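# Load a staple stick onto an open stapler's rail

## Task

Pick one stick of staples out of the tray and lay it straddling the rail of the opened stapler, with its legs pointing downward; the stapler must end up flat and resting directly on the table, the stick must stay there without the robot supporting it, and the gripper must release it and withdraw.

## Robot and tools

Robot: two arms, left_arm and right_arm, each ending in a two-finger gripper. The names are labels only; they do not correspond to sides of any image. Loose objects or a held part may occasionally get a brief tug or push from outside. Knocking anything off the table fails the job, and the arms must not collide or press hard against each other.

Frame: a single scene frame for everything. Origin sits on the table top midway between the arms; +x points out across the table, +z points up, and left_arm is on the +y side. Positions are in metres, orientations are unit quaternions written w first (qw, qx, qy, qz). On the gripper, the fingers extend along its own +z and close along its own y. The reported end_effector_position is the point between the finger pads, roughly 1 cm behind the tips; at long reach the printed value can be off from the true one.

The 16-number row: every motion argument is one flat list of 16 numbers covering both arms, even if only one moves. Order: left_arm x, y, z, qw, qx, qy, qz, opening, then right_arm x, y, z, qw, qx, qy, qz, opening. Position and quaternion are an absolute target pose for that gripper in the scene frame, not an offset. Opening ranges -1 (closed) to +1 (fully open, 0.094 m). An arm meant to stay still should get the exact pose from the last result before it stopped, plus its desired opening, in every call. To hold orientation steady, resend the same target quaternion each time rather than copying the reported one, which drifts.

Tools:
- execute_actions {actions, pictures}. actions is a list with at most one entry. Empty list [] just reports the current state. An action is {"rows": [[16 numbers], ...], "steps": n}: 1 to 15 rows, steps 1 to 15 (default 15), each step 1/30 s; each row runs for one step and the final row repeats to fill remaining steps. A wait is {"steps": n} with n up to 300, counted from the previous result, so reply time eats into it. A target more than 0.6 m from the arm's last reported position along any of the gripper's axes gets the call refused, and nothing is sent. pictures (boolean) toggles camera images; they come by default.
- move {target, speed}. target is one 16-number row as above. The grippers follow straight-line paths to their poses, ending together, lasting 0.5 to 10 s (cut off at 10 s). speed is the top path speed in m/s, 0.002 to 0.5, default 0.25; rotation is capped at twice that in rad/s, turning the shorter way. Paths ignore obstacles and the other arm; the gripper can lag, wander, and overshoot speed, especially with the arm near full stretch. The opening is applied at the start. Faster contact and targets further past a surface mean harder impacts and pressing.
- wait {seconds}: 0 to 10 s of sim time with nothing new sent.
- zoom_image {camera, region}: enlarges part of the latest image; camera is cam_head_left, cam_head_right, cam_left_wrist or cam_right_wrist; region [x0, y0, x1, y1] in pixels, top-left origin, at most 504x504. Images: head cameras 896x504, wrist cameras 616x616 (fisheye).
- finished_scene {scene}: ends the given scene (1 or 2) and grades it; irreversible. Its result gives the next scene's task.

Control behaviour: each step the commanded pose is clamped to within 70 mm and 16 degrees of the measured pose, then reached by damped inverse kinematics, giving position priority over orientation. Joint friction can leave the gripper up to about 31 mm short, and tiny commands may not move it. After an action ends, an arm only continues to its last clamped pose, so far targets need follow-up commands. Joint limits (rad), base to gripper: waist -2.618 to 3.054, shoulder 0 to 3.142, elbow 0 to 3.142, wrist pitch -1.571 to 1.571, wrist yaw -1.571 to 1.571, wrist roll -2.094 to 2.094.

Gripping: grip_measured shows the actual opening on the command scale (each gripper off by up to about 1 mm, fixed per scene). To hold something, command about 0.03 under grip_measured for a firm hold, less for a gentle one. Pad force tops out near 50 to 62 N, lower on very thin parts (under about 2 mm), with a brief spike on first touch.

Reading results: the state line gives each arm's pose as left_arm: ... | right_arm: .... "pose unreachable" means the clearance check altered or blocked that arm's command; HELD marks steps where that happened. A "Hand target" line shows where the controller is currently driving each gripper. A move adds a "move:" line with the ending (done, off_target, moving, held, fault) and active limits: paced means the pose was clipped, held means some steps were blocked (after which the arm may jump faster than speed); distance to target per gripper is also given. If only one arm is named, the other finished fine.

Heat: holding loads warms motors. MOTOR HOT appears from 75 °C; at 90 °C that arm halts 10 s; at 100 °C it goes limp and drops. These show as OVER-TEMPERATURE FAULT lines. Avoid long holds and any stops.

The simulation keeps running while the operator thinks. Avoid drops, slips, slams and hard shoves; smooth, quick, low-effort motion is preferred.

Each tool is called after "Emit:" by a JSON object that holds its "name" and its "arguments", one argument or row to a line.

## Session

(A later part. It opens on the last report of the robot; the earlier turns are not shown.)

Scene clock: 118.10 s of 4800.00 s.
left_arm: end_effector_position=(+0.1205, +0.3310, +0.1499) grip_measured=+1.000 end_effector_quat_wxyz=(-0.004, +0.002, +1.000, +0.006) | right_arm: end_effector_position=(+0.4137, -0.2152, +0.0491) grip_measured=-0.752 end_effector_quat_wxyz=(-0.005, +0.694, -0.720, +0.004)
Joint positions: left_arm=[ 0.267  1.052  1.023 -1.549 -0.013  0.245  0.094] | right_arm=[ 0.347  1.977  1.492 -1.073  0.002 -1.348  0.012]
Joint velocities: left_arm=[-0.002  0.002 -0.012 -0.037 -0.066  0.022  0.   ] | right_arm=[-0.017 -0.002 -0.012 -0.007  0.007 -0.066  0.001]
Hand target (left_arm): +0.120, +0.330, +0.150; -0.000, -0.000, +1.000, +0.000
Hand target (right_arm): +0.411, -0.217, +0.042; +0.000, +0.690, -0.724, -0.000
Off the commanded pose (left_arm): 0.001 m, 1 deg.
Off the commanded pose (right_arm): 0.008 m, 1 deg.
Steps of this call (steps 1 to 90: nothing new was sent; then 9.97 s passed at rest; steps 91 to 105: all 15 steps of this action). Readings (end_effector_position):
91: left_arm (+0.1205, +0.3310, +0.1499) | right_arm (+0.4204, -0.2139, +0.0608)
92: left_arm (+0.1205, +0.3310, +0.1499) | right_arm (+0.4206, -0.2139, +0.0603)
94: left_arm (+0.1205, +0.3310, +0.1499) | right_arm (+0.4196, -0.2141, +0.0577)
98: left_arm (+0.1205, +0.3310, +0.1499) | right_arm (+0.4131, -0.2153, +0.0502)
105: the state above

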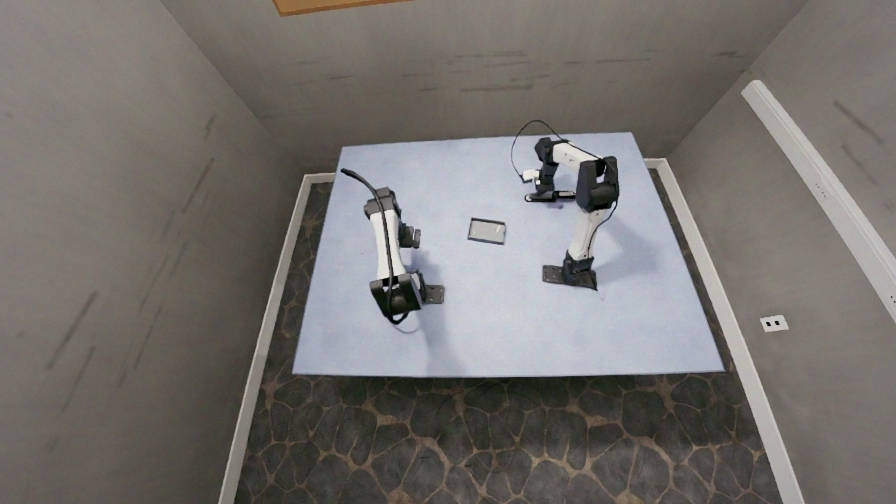

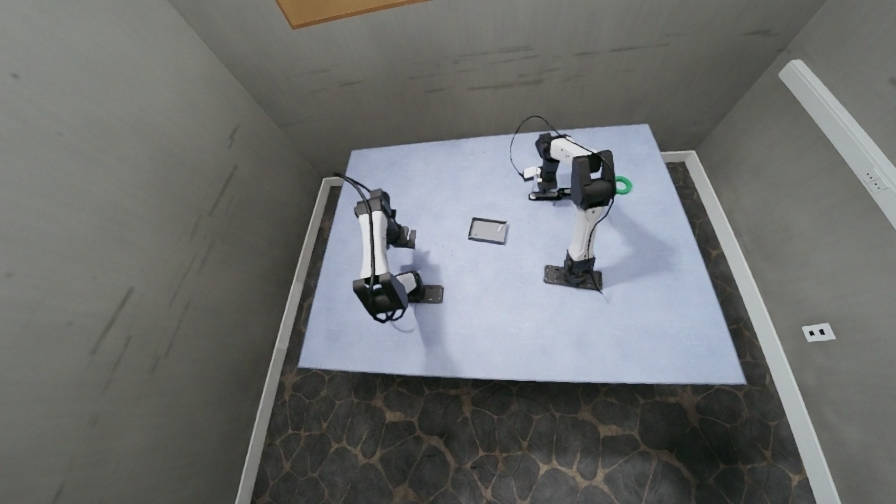

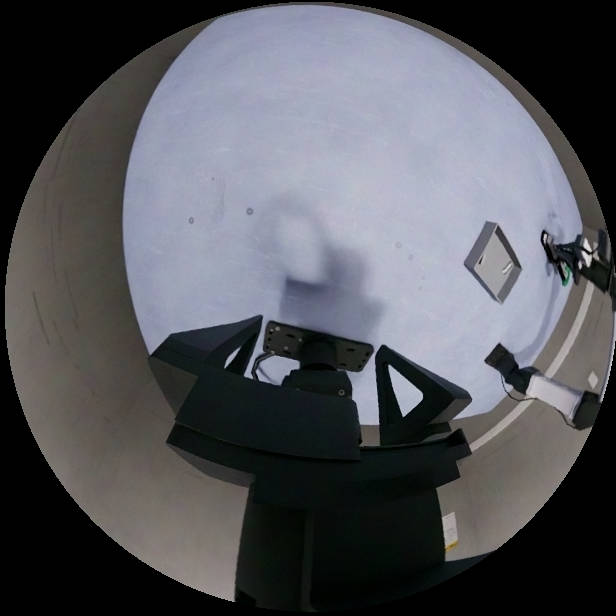

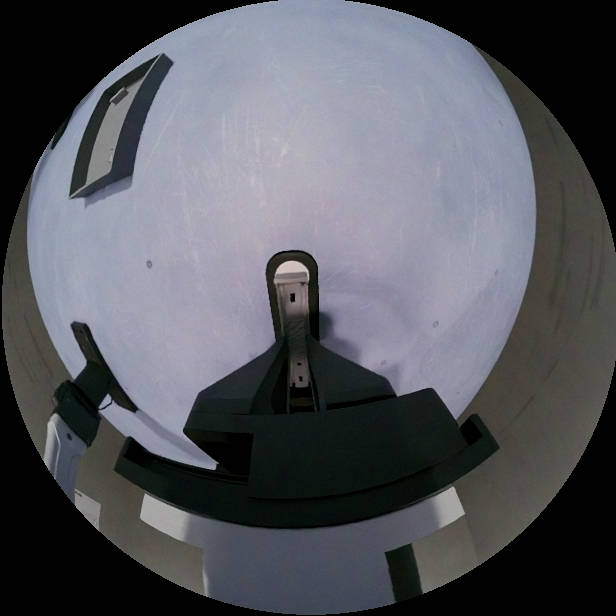

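Emit:
{"name": "execute_actions", "arguments": {
  "actions": [
    {"rows":[[0.12,0.33,0.15,0,0,1,0,1, 0.4105,-0.217,0.035,0,-0.69,0.724,0,-0.775]]}
  ]
}}

Emit:
{"name": "zoom_image", "arguments": {
  "camera": "cam_right_wrist",
  "region": [220, 240, 380, 410]
}}

Scene clock: 126.33 s of 4800.00 s.
left_arm: end_effector_position=(+0.1205, +0.3310, +0.1499) grip_measured=+1.000 end_effector_quat_wxyz=(-0.004, +0.002, +1.000, +0.006) | right_arm: end_effector_position=(+0.4145, -0.2150, +0.0442) grip_measured=-0.752 end_effector_quat_wxyz=(-0.008, +0.694, -0.720, +0.007)
Joint positions: left_arm=[ 0.267  1.052  1.023 -1.549 -0.013  0.245  0.094] | right_arm=[ 0.347  1.977  1.472 -1.044  0.002 -1.348  0.012]
Joint velocities: left_arm=[ 0.002 -0.017 -0.012 -0.066 -0.037 -0.037  0.   ] | right_arm=[-0.007  0.002 -0.007 -0.037  0.022  0.007 -0.002]
Hand target (left_arm): +0.120, +0.330, +0.150; -0.000, -0.000, +1.000, +0.000
Hand target (right_arm): +0.410, -0.217, +0.035; +0.000, +0.690, -0.724, -0.000
Off the commanded pose (left_arm): 0.001 m, 1 deg.
Off the commanded pose (right_arm): 0.010 m, 1 deg.
Steps of this call (steps 1 to 90: nothing new was sent; then 4.73 s passed at rest; steps 91 to 105: all 15 steps of this action). Readings (end_effector_position):
91: left_arm (+0.1205, +0.3310, +0.1499) | right_arm (+0.4146, -0.2150, +0.0484)
92: left_arm (+0.1205, +0.3310, +0.1499) | right_arm (+0.4148, -0.2150, +0.0475)
94: left_arm (+0.1205, +0.3310, +0.1499) | right_arm (+0.4135, -0.2152, +0.0452)
98: left_arm (+0.1205, +0.3310, +0.1499) | right_arm (+0.4132, -0.2153, +0.0442)
105: the state above

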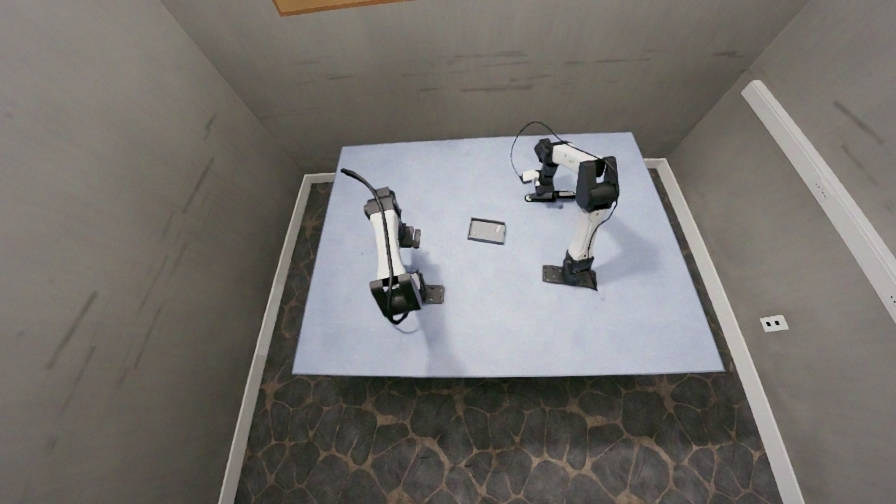

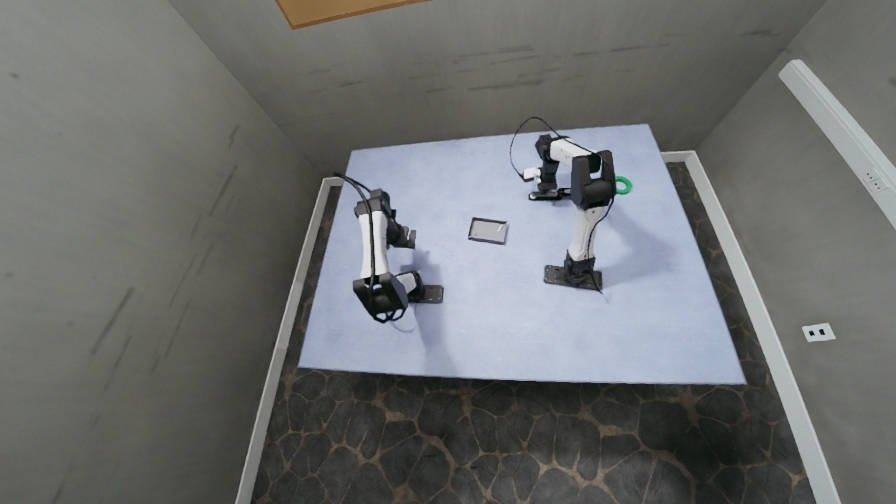

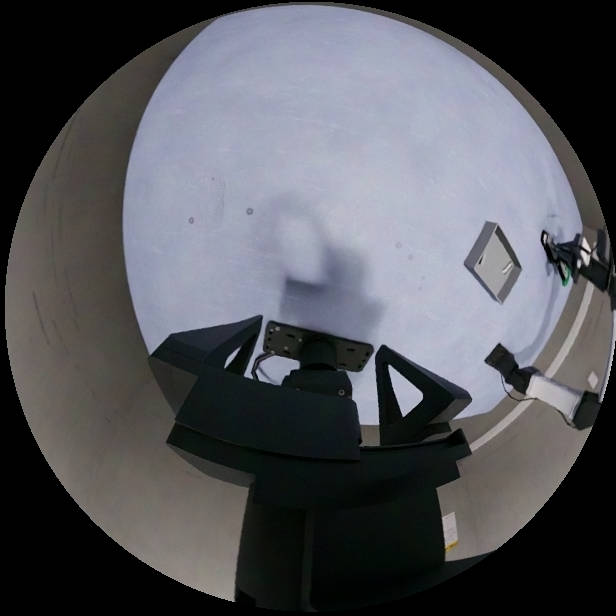

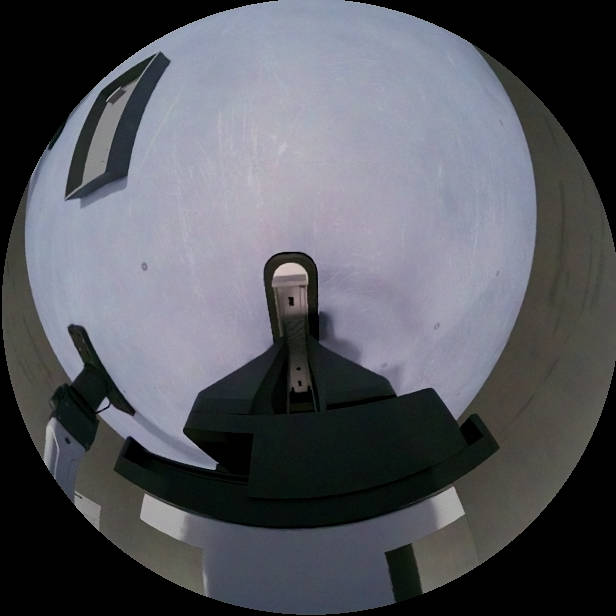

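Region (220, 240, 380, 410) of cam_right_wrist's 616x616 image, scaled by 2.965, with more detail than that image has; it fills the left 474 columns of this view, and the rest is white.

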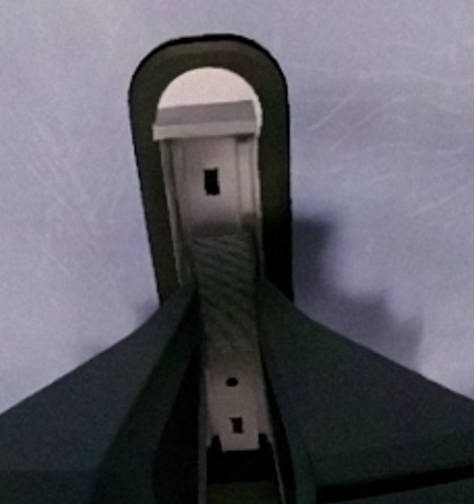

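Emit:
{"name": "execute_actions", "arguments": {
  "actions": [
    {"rows":[[0.12,0.33,0.15,0,0,1,0,1, 0.4085,-0.217,0.030,0.003,-0.69,0.724,-0.003,-0.775]]}
  ]
}}

Emit:
{"name": "zoom_image", "arguments": {
  "camera": "cam_right_wrist",
  "region": [220, 240, 380, 410]
}}

Scene clock: 131.57 s of 4800.00 s.
left_arm: end_effector_position=(+0.1205, +0.3310, +0.1499) grip_measured=+1.000 end_effector_quat_wxyz=(-0.004, +0.002, +1.000, +0.006) | right_arm: end_effector_position=(+0.4154, -0.2149, +0.0414) grip_measured=-0.753 end_effector_quat_wxyz=(-0.012, +0.693, -0.721, +0.009)
Joint positions: left_arm=[ 0.267  1.052  1.023 -1.549 -0.013  0.245  0.094] | right_arm=[ 0.347  1.975  1.458 -1.024  0.002 -1.347  0.012]
Joint velocities: left_arm=[-0.007 -0.007 -0.007 -0.037 -0.051 -0.007  0.   ] | right_arm=[ 0.007  0.007 -0.002  0.007 -0.022 -0.037  0.   ]
Hand target (left_arm): +0.120, +0.330, +0.150; -0.000, -0.000, +1.000, +0.000
Hand target (right_arm): +0.409, -0.217, +0.030; -0.003, +0.690, -0.724, +0.003
Off the commanded pose (left_arm): 0.001 m, 1 deg.
Off the commanded pose (right_arm): 0.013 m, 1 deg.
Steps of this call (steps 1 to 90: nothing new was sent; then 1.73 s passed at rest; steps 91 to 105: all 15 steps of this action). Readings (end_effector_position):
91: left_arm (+0.1205, +0.3310, +0.1499) | right_arm (+0.4147, -0.2150, +0.0430)
92: left_arm (+0.1205, +0.3310, +0.1499) | right_arm (+0.4145, -0.2150, +0.0415)
94: left_arm (+0.1205, +0.3310, +0.1499) | right_arm (+0.4153, -0.2149, +0.0416)
98: left_arm (+0.1205, +0.3310, +0.1499) | right_arm (+0.4154, -0.2149, +0.0414)
105: the state above

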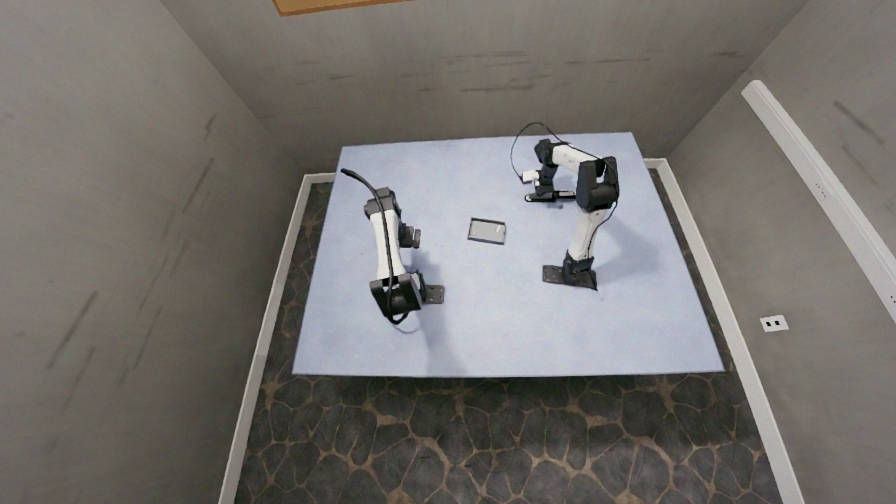

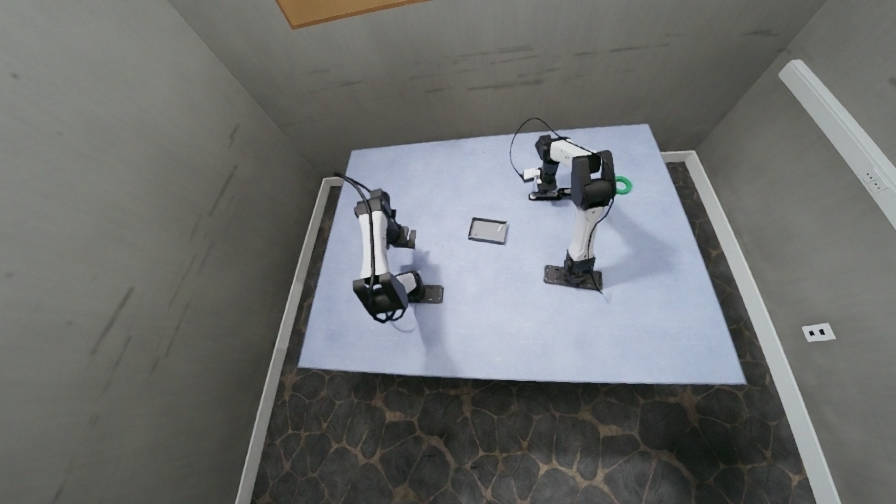

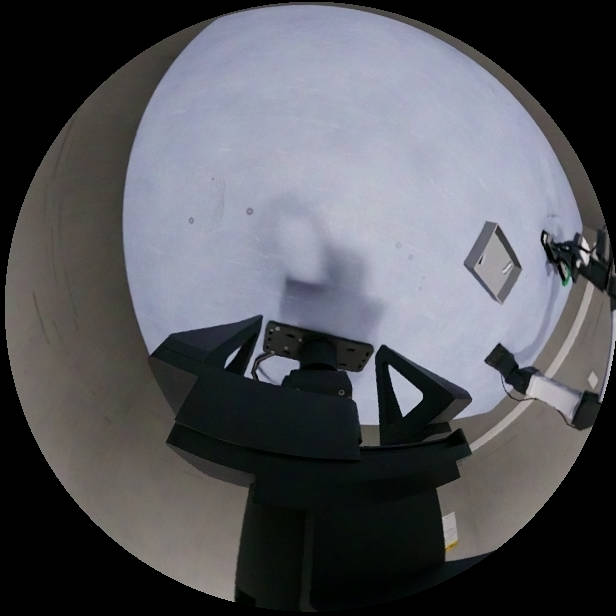

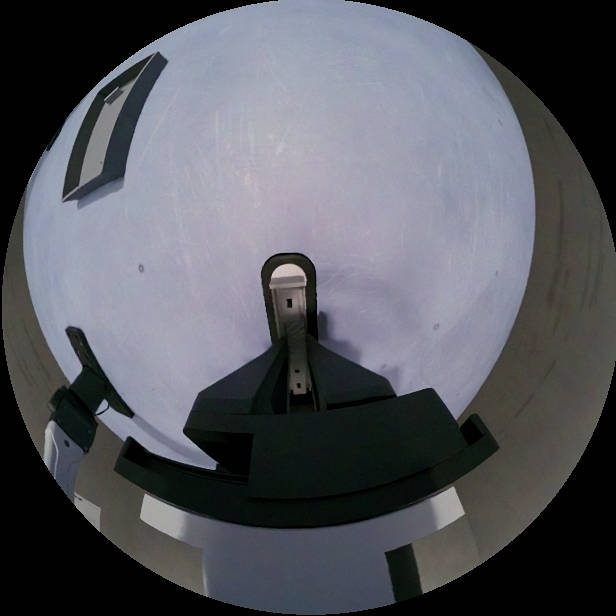

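Region (220, 240, 380, 410) of cam_right_wrist's 616x616 image, scaled by 2.965, with more detail than that image has; it fills the left 474 columns of this view, and the rest is white.

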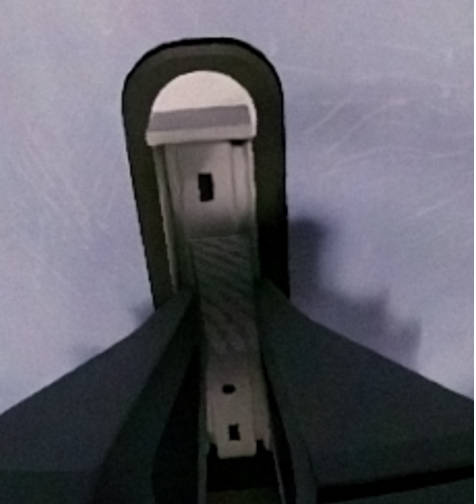

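Emit:
{"name": "execute_actions", "arguments": {
  "actions": [
    {"rows":[[0.12,0.33,0.15,0,0,1,0,1, 0.409,-0.217,0.0335,0,-0.69,0.724,0,-0.775]]}
  ],
  "pictures": false
}}

Scene clock: 139.53 s of 4800.00 s.
left_arm: end_effector_position=(+0.1205, +0.3310, +0.1499) grip_measured=+1.000 end_effector_quat_wxyz=(-0.004, +0.002, +1.000, +0.006) | right_arm: end_effector_position=(+0.4153, -0.2149, +0.0414) grip_measured=-0.753 end_effector_quat_wxyz=(-0.012, +0.693, -0.721, +0.009)
Joint positions: left_arm=[ 0.267  1.052  1.023 -1.549 -0.013  0.245  0.094] | right_arm=[ 0.347  1.975  1.458 -1.024  0.002 -1.347  0.012]
Joint velocities: left_arm=[-0.002 -0.012 -0.002  0.051 -0.007  0.022  0.   ] | right_arm=[ 0.022 -0.002 -0.007 -0.051 -0.125  0.022  0.   ]
Hand target (left_arm): +0.120, +0.330, +0.150; -0.000, -0.000, +1.000, +0.000
Hand target (right_arm): +0.409, -0.217, +0.034; -0.000, +0.690, -0.724, -0.000
Off the commanded pose (left_arm): 0.001 m, 1 deg.
Off the commanded pose (right_arm): 0.010 m, 2 deg.
Steps of this call (steps 1 to 90: nothing new was sent; then 4.47 s passed at rest; steps 91 to 105: all 15 steps of this action). Readings (end_effector_position):
91: left_arm (+0.1205, +0.3310, +0.1499) | right_arm (+0.4153, -0.2149, +0.0414)
92: left_arm (+0.1205, +0.3310, +0.1499) | right_arm (+0.4153, -0.2149, +0.0414)
94: left_arm (+0.1205, +0.3310, +0.1499) | right_arm (+0.4153, -0.2149, +0.0414)
98: left_arm (+0.1205, +0.3310, +0.1499) | right_arm (+0.4153, -0.2149, +0.0414)
105: the state above

Emit:
{"name": "execute_actions", "arguments": {
  "actions": [
    {"rows":[[0.12,0.33,0.15,0,0,1,0,1, 0.4075,-0.2173,0.0335,-0.0026,-0.69,0.724,0.0017,-0.775]]}
  ],
  "pictures": false
}}

Scene clock: 144.37 s of 4800.00 s.
left_arm: end_effector_position=(+0.1205, +0.3310, +0.1499) grip_measured=+1.000 end_effector_quat_wxyz=(-0.004, +0.002, +1.000, +0.006) | right_arm: end_effector_position=(+0.4152, -0.2149, +0.0414) grip_measured=-0.753 end_effector_quat_wxyz=(-0.011, +0.693, -0.721, +0.009)
Joint positions: left_arm=[ 0.267  1.052  1.023 -1.549 -0.013  0.245  0.094] | right_arm=[ 0.347  1.975  1.458 -1.025  0.002 -1.347  0.012]
Joint velocities: left_arm=[-0.002 -0.007 -0.002 -0.007 -0.007 -0.037  0.   ] | right_arm=[ 0.002 -0.007 -0.022 -0.022 -0.022 -0.066 -0.001]
Hand target (left_arm): +0.120, +0.330, +0.150; -0.000, -0.000, +1.000, +0.000
Hand target (right_arm): +0.407, -0.217, +0.034; +0.003, +0.690, -0.724, -0.002
Off the commanded pose (left_arm): 0.001 m, 1 deg.
Off the commanded pose (right_arm): 0.011 m, 2 deg.
Steps of this call (steps 1 to 90: nothing new was sent; then 1.33 s passed at rest; steps 91 to 105: all 15 steps of this action). Readings (end_effector_position):
91: left_arm (+0.1205, +0.3310, +0.1499) | right_arm (+0.4152, -0.2149, +0.0414)
92: left_arm (+0.1205, +0.3310, +0.1499) | right_arm (+0.4152, -0.2149, +0.0414)
94: left_arm (+0.1205, +0.3310, +0.1499) | right_arm (+0.4152, -0.2149, +0.0414)
98: left_arm (+0.1205, +0.3310, +0.1499) | right_arm (+0.4152, -0.2149, +0.0414)
105: the state above

Emit:
{"name": "execute_actions", "arguments": {
  "actions": [
    {"rows":[[0.12,0.33,0.15,0,0,1,0,1, 0.406,-0.2176,0.0335,-0.0052,-0.69,0.724,0.0034,-0.775]]}
  ],
  "pictures": false
}}

Scene clock: 149.50 s of 4800.00 s.
left_arm: end_effector_position=(+0.1205, +0.3310, +0.1499) grip_measured=+1.000 end_effector_quat_wxyz=(-0.004, +0.002, +1.000, +0.006) | right_arm: end_effector_position=(+0.4151, -0.2149, +0.0414) grip_measured=-0.753 end_effector_quat_wxyz=(-0.011, +0.693, -0.721, +0.009)
Joint positions: left_arm=[ 0.267  1.052  1.023 -1.549 -0.013  0.245  0.094] | right_arm=[ 0.347  1.975  1.458 -1.025  0.002 -1.347  0.012]
Joint velocities: left_arm=[ 0.007  0.007 -0.012 -0.037 -0.022  0.007  0.   ] | right_arm=[-0.002 -0.012  0.007  0.022  0.081  0.022 -0.   ]
Hand target (left_arm): +0.120, +0.330, +0.150; -0.000, -0.000, +1.000, +0.000
Hand target (right_arm): +0.406, -0.217, +0.034; +0.005, +0.690, -0.724, -0.003
Off the commanded pose (left_arm): 0.001 m, 1 deg.
Off the commanded pose (right_arm): 0.012 m, 2 deg.
Steps of this call (steps 1 to 90: nothing new was sent; then 1.63 s passed at rest; steps 91 to 105: all 15 steps of this action). Readings (end_effector_position):
91: left_arm (+0.1205, +0.3310, +0.1499) | right_arm (+0.4151, -0.2149, +0.0414)
92: left_arm (+0.1205, +0.3310, +0.1499) | right_arm (+0.4151, -0.2149, +0.0414)
94: left_arm (+0.1205, +0.3310, +0.1499) | right_arm (+0.4151, -0.2149, +0.0414)
98: left_arm (+0.1205, +0.3310, +0.1499) | right_arm (+0.4151, -0.2149, +0.0414)
105: the state above

Emit:
{"name": "execute_actions", "arguments": {
  "actions": [
    {"rows":[[0.12,0.33,0.15,0,0,1,0,1, 0.4115,-0.2156,0.0416,0.0047,-0.692,0.722,-0.005,-0.775]]}
  ],
  "pictures": false
}}

Scene clock: 156.13 s of 4800.00 s.
left_arm: end_effector_position=(+0.1205, +0.3310, +0.1499) grip_measured=+1.000 end_effector_quat_wxyz=(-0.004, +0.002, +1.000, +0.006) | right_arm: end_effector_position=(+0.4151, -0.2149, +0.0414) grip_measured=-0.753 end_effector_quat_wxyz=(-0.011, +0.693, -0.721, +0.009)
Joint positions: left_arm=[ 0.267  1.052  1.023 -1.549 -0.013  0.245  0.094] | right_arm=[ 0.347  1.975  1.458 -1.025  0.002 -1.347  0.012]
Joint velocities: left_arm=[-0.002 -0.002 -0.002  0.037 -0.037 -0.051  0.   ] | right_arm=[ 0.022 -0.002  0.002  0.037  0.022 -0.051 -0.001]
Hand target (left_arm): +0.120, +0.330, +0.150; -0.000, -0.000, +1.000, +0.000
Hand target (right_arm): +0.412, -0.216, +0.042; -0.005, +0.692, -0.722, +0.005
Off the commanded pose (left_arm): 0.001 m, 1 deg.
Off the commanded pose (right_arm): 0.004 m, 1 deg.
Steps of this call (steps 1 to 90: nothing new was sent; then 3.13 s passed at rest; steps 91 to 105: all 15 steps of this action). Readings (end_effector_position):
91: left_arm (+0.1205, +0.3310, +0.1499) | right_arm (+0.4151, -0.2149, +0.0414)
92: left_arm (+0.1205, +0.3310, +0.1499) | right_arm (+0.4151, -0.2149, +0.0414)
94: left_arm (+0.1205, +0.3310, +0.1499) | right_arm (+0.4151, -0.2149, +0.0414)
98: left_arm (+0.1205, +0.3310, +0.1499) | right_arm (+0.4151, -0.2149, +0.0414)
105: the state above

Emit:
{"name": "execute_actions", "arguments": {
  "actions": [
    {"rows":[[0.12,0.33,0.15,0,0,1,0,1, 0.4095,-0.216,0.0416,0.0012,-0.692,0.722,-0.0027,-0.775]]}
  ],
  "pictures": false
}}

Scene clock: 167.27 s of 4800.00 s.
left_arm: end_effector_position=(+0.1205, +0.3310, +0.1499) grip_measured=+1.000 end_effector_quat_wxyz=(-0.004, +0.002, +1.000, +0.006) | right_arm: end_effector_position=(+0.4150, -0.2149, +0.0414) grip_measured=-0.753 end_effector_quat_wxyz=(-0.011, +0.693, -0.721, +0.009)
Joint positions: left_arm=[ 0.267  1.052  1.023 -1.549 -0.013  0.245  0.094] | right_arm=[ 0.347  1.975  1.458 -1.026  0.002 -1.347  0.012]
Joint velocities: left_arm=[ 0.012  0.017 -0.002 -0.066  0.037 -0.11   0.   ] | right_arm=[ 0.002  0.012 -0.002  0.051  0.007  0.051 -0.   ]
Hand target (left_arm): +0.120, +0.330, +0.150; -0.000, -0.000, +1.000, +0.000
Hand target (right_arm): +0.410, -0.216, +0.042; -0.001, +0.692, -0.722, +0.003
Off the commanded pose (left_arm): 0.001 m, 1 deg.
Off the commanded pose (right_arm): 0.006 m, 1 deg.
Steps of this call (steps 1 to 90: nothing new was sent; then 7.63 s passed at rest; steps 91 to 105: all 15 steps of this action). Readings (end_effector_position):
91: left_arm (+0.1205, +0.3310, +0.1499) | right_arm (+0.4150, -0.2149, +0.0414)
92: left_arm (+0.1205, +0.3310, +0.1499) | right_arm (+0.4150, -0.2149, +0.0414)
94: left_arm (+0.1205, +0.3310, +0.1499) | right_arm (+0.4150, -0.2149, +0.0414)
98: left_arm (+0.1205, +0.3310, +0.1499) | right_arm (+0.4150, -0.2149, +0.0414)
105: the state above

Emit:
{"name": "execute_actions", "arguments": {
  "actions": [
    {"rows":[[0.12,0.33,0.15,0,0,1,0,1, 0.4115,-0.2156,0.0416,0.0047,-0.692,0.722,-0.005,-0.775],[0.12,0.33,0.15,0,0,1,0,1, 0.4115,-0.2156,0.0416,0.0047,-0.692,0.722,-0.005,-0.71]]}
  ]
}}

Emit:
{"name": "zoom_image", "arguments": {
  "camera": "cam_right_wrist",
  "region": [220, 240, 380, 410]
}}

Scene clock: 186.53 s of 4800.00 s.
left_arm: end_effector_position=(+0.1205, +0.3310, +0.1499) grip_measured=+1.000 end_effector_quat_wxyz=(-0.004, +0.002, +1.000, +0.006) | right_arm: end_effector_position=(+0.4153, -0.2149, +0.0414) grip_measured=-0.712 end_effector_quat_wxyz=(-0.012, +0.693, -0.721, +0.009)
Joint positions: left_arm=[ 0.267  1.052  1.023 -1.549 -0.013  0.245  0.094] | right_arm=[ 0.347  1.975  1.458 -1.024  0.002 -1.347  0.014]
Joint velocities: left_arm=[-0.002 -0.002 -0.012  0.051 -0.037 -0.007  0.   ] | right_arm=[ 0.027 -0.007 -0.007 -0.037 -0.007 -0.037 -0.001]
Hand target (left_arm): +0.120, +0.330, +0.150; -0.000, -0.000, +1.000, +0.000
Hand target (right_arm): +0.412, -0.216, +0.042; -0.005, +0.692, -0.722, +0.005
Off the commanded pose (left_arm): 0.001 m, 1 deg.
Off the commanded pose (right_arm): 0.004 m, 1 deg.
Steps of this call (steps 1 to 90: nothing new was sent; then 15.77 s passed at rest; steps 91 to 105: all 15 steps of this action). Readings (end_effector_position):
91: left_arm (+0.1205, +0.3310, +0.1499) | right_arm (+0.4150, -0.2149, +0.0414)
92: left_arm (+0.1205, +0.3310, +0.1499) | right_arm (+0.4150, -0.2149, +0.0414)
94: left_arm (+0.1205, +0.3310, +0.1499) | right_arm (+0.4152, -0.2149, +0.0414)
98: left_arm (+0.1205, +0.3310, +0.1499) | right_arm (+0.4153, -0.2149, +0.0414)
105: the state above

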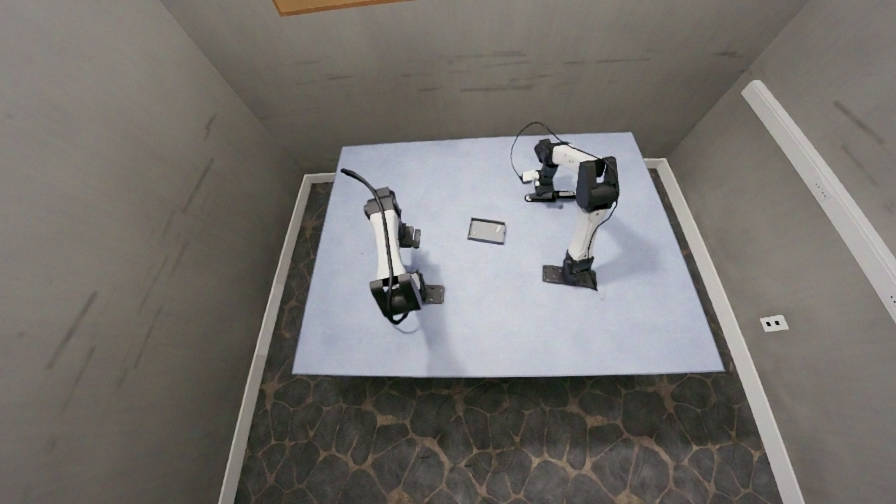

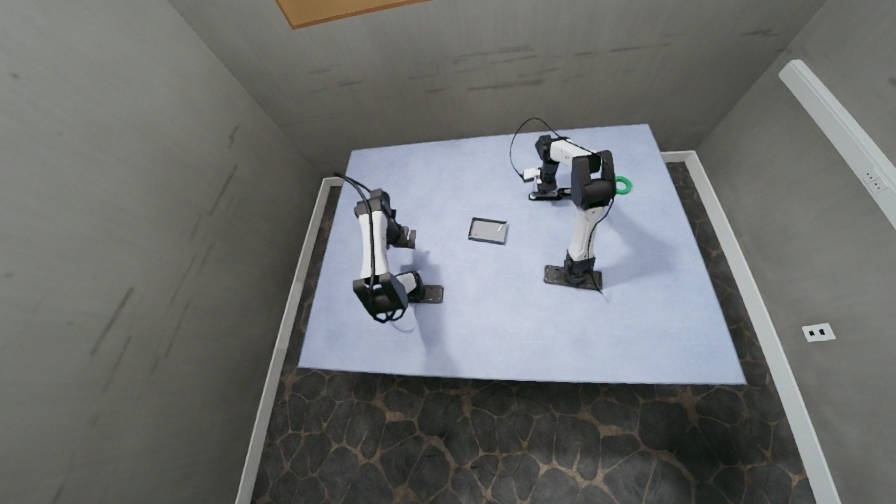

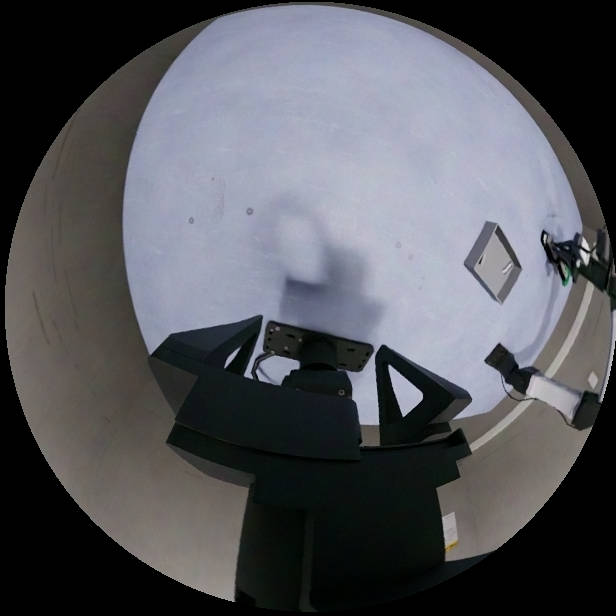

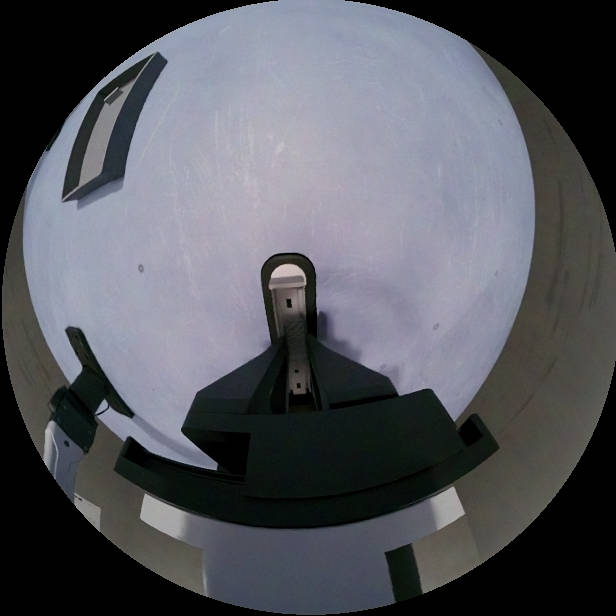

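Region (220, 240, 380, 410) of cam_right_wrist's 616x616 image, scaled by 2.965, with more detail than that image has; it fills the left 474 columns of this view, and the rest is white.

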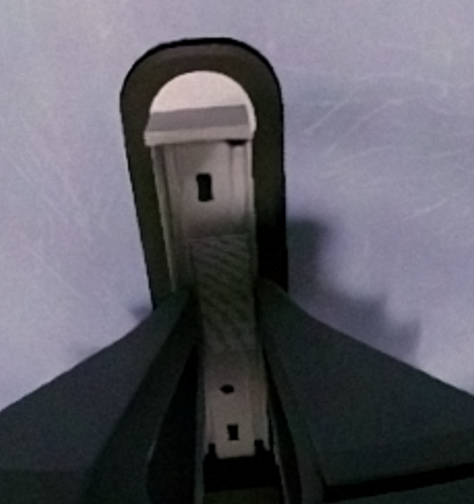

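Emit:
{"name": "execute_actions", "arguments": {
  "actions": [
    {"rows":[[0.12,0.33,0.15,0,0,1,0,1, 0.415,-0.215,0.0416,0.011,-0.692,0.722,-0.009,-0.775]],"steps":10}
  ],
  "pictures": false
}}

Emit:
{"name": "execute_actions", "arguments": {
  "actions": [
    {"rows":[[0.12,0.33,0.15,0,0,1,0,1, 0.416,-0.215,0.052,0.011,-0.692,0.722,-0.009,-0.775]]}
  ],
  "pictures": false
}}

Scene clock: 195.63 s of 4800.00 s.
left_arm: end_effector_position=(+0.1205, +0.3310, +0.1499) grip_measured=+1.000 end_effector_quat_wxyz=(-0.004, +0.002, +1.000, +0.006) | right_arm: end_effector_position=(+0.4151, -0.2149, +0.0414) grip_measured=-0.753 end_effector_quat_wxyz=(-0.011, +0.693, -0.721, +0.009)
Joint positions: left_arm=[ 0.267  1.052  1.023 -1.549 -0.013  0.245  0.094] | right_arm=[ 0.347  1.975  1.458 -1.025  0.002 -1.347  0.012]
Joint velocities: left_arm=[ 0.012 -0.002  0.002 -0.007  0.007 -0.066  0.   ] | right_arm=[-0.007 -0.022  0.002 -0.051 -0.066 -0.007  0.   ]
Hand target (left_arm): +0.120, +0.330, +0.150; -0.000, -0.000, +1.000, +0.000
Hand target (right_arm): +0.415, -0.215, +0.042; -0.011, +0.692, -0.722, +0.009
Off the commanded pose (left_arm): 0.001 m, 1 deg.
Off the commanded pose (right_arm): 0.000 m, 0 deg.
Steps of this call (steps 1 to 90: nothing new was sent; then 5.77 s passed at rest; steps 91 to 100: all 10 steps of this action). Readings (end_effector_position):
91: left_arm (+0.1205, +0.3310, +0.1499) | right_arm (+0.4152, -0.2149, +0.0414)
92: left_arm (+0.1205, +0.3310, +0.1499) | right_arm (+0.4152, -0.2149, +0.0414)
94: left_arm (+0.1205, +0.3310, +0.1499) | right_arm (+0.4151, -0.2149, +0.0414)
98: left_arm (+0.1205, +0.3310, +0.1499) | right_arm (+0.4151, -0.2149, +0.0414)
100: the state above

Scene clock: 196.13 s of 4800.00 s.
left_arm: end_effector_position=(+0.1205, +0.3310, +0.1499) grip_measured=+1.000 end_effector_quat_wxyz=(-0.004, +0.002, +1.000, +0.006) | right_arm: end_effector_position=(+0.4103, -0.2158, +0.0436) grip_measured=-0.753 end_effector_quat_wxyz=(-0.002, +0.693, -0.721, +0.003)
Joint positions: left_arm=[ 0.267  1.052  1.023 -1.549 -0.013  0.245  0.094] | right_arm=[ 0.347  1.975  1.467 -1.056  0.002 -1.347  0.012]
Joint velocities: left_arm=[ 0.007 -0.002 -0.012  0.037 -0.007  0.037  0.   ] | right_arm=[ 0.002 -0.002 -0.002 -0.051  0.081 -0.037  0.001]
Hand target (left_arm): +0.120, +0.330, +0.150; -0.000, -0.000, +1.000, +0.000
Hand target (right_arm): +0.416, -0.215, +0.052; -0.011, +0.692, -0.722, +0.009
Off the commanded pose (left_arm): 0.001 m, 1 deg.
Off the commanded pose (right_arm): 0.010 m, 1 deg.
Steps of this call (steps 1 to 15: all 15 steps of this action). Readings (end_effector_position):
1: left_arm (+0.1205, +0.3310, +0.1499) | right_arm (+0.4151, -0.2149, +0.0423)
2: left_arm (+0.1205, +0.3310, +0.1499) | right_arm (+0.4150, -0.2149, +0.0429)
4: left_arm (+0.1205, +0.3310, +0.1499) | right_arm (+0.4138, -0.2151, +0.0435)
8: left_arm (+0.1205, +0.3310, +0.1499) | right_arm (+0.4116, -0.2155, +0.0436)
15: the state above

Hovering 2 mm up. Now wrist forward +0.02 rad from measured.

Emit:
{"name": "execute_actions", "arguments": {
  "actions": [
    {"rows":[[0.12,0.33,0.15,0,0,1,0,1, 0.4151,-0.2149,0.0436,0.0104,-0.693,0.721,-0.0084,-0.775]]}
  ]
}}

Emit:
{"name": "zoom_image", "arguments": {
  "camera": "cam_right_wrist",
  "region": [220, 240, 380, 410]
}}

Scene clock: 201.70 s of 4800.00 s.
left_arm: end_effector_position=(+0.1205, +0.3310, +0.1499) grip_measured=+1.000 end_effector_quat_wxyz=(-0.004, +0.002, +1.000, +0.006) | right_arm: end_effector_position=(+0.4129, -0.2153, +0.0436) grip_measured=-0.753 end_effector_quat_wxyz=(-0.007, +0.693, -0.721, +0.006)
Joint positions: left_arm=[ 0.267  1.052  1.023 -1.549 -0.013  0.245  0.094] | right_arm=[ 0.347  1.975  1.467 -1.045  0.002 -1.347  0.012]
Joint velocities: left_arm=[-0.007 -0.012 -0.017  0.095  0.007  0.022  0.   ] | right_arm=[-0.017 -0.012  0.007 -0.095  0.037  0.066 -0.001]
Hand target (left_arm): +0.120, +0.330, +0.150; -0.000, -0.000, +1.000, +0.000
Hand target (right_arm): +0.415, -0.215, +0.044; -0.010, +0.693, -0.721, +0.008
Off the commanded pose (left_arm): 0.001 m, 1 deg.
Off the commanded pose (right_arm): 0.002 m, 1 deg.
Steps of this call (steps 1 to 90: nothing new was sent; then 2.07 s passed at rest; steps 91 to 105: all 15 steps of this action). Readings (end_effector_position):
91: left_arm (+0.1205, +0.3310, +0.1499) | right_arm (+0.4103, -0.2158, +0.0436)
92: left_arm (+0.1205, +0.3310, +0.1499) | right_arm (+0.4108, -0.2157, +0.0436)
94: left_arm (+0.1205, +0.3310, +0.1499) | right_arm (+0.4116, -0.2155, +0.0436)
98: left_arm (+0.1205, +0.3310, +0.1499) | right_arm (+0.4126, -0.2154, +0.0436)
105: the state above

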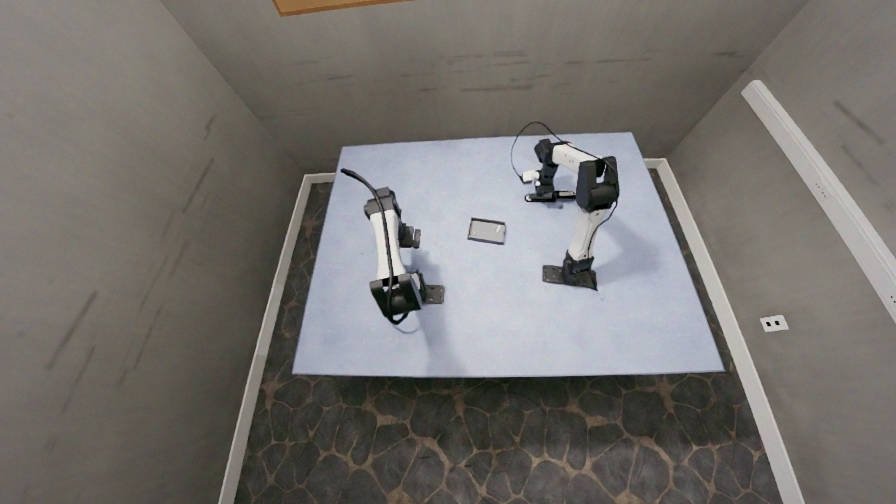

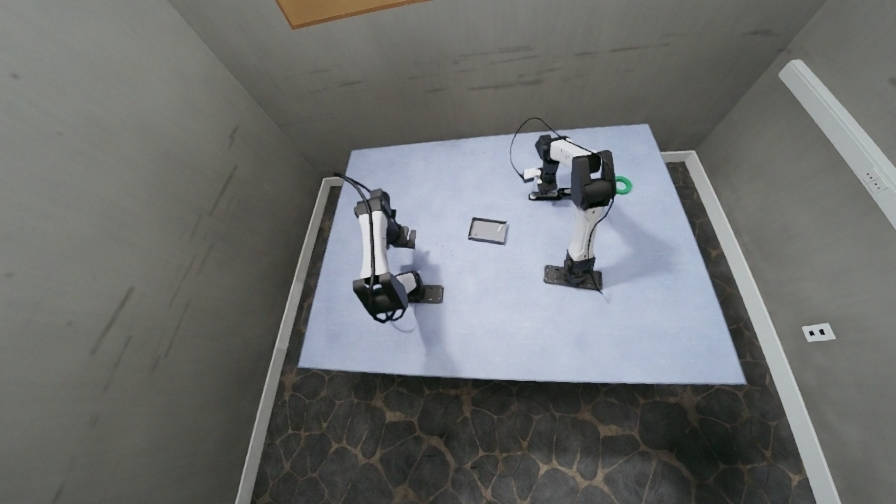

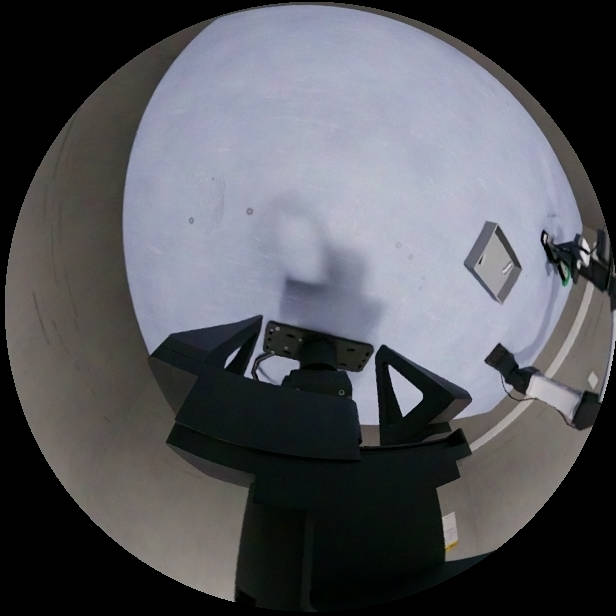

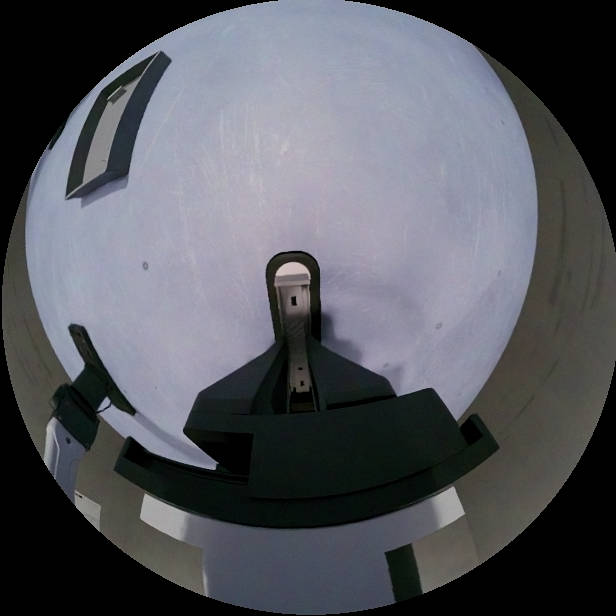

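Region (220, 240, 380, 410) of cam_right_wrist's 616x616 image, scaled by 2.965, with more detail than that image has; it fills the left 474 columns of this view, and the rest is white.

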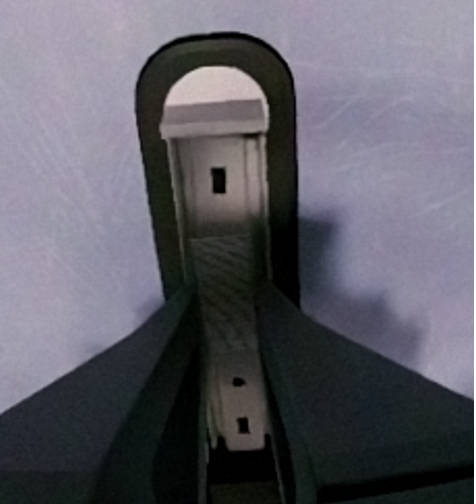

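Emit:
{"name": "execute_actions", "arguments": {
  "actions": [
    {"rows":[[0.12,0.33,0.15,0,0,1,0,1, 0.4161,-0.2147,0.0436,0.0122,-0.693,0.721,-0.0095,-0.775]]}
  ],
  "pictures": false
}}

Scene clock: 207.50 s of 4800.00 s.
left_arm: end_effector_position=(+0.1205, +0.3310, +0.1499) grip_measured=+1.000 end_effector_quat_wxyz=(-0.004, +0.002, +1.000, +0.006) | right_arm: end_effector_position=(+0.4140, -0.2151, +0.0436) grip_measured=-0.753 end_effector_quat_wxyz=(-0.009, +0.693, -0.721, +0.007)
Joint positions: left_arm=[ 0.267  1.052  1.023 -1.549 -0.013  0.245  0.094] | right_arm=[ 0.347  1.975  1.467 -1.041  0.002 -1.347  0.012]
Joint velocities: left_arm=[-0.012 -0.002 -0.007 -0.037  0.022  0.066  0.   ] | right_arm=[ 0.017 -0.012 -0.007 -0.007 -0.051 -0.037  0.001]
Hand target (left_arm): +0.120, +0.330, +0.150; -0.000, -0.000, +1.000, +0.000
Hand target (right_arm): +0.416, -0.215, +0.044; -0.012, +0.693, -0.721, +0.009
Off the commanded pose (left_arm): 0.001 m, 1 deg.
Off the commanded pose (right_arm): 0.002 m, 1 deg.
Steps of this call (steps 1 to 90: nothing new was sent; then 2.30 s passed at rest; steps 91 to 105: all 15 steps of this action). Readings (end_effector_position):
91: left_arm (+0.1205, +0.3310, +0.1499) | right_arm (+0.4131, -0.2153, +0.0436)
92: left_arm (+0.1205, +0.3310, +0.1499) | right_arm (+0.4133, -0.2152, +0.0436)
94: left_arm (+0.1205, +0.3310, +0.1499) | right_arm (+0.4137, -0.2152, +0.0436)
98: left_arm (+0.1205, +0.3310, +0.1499) | right_arm (+0.4139, -0.2151, +0.0436)
105: the state above


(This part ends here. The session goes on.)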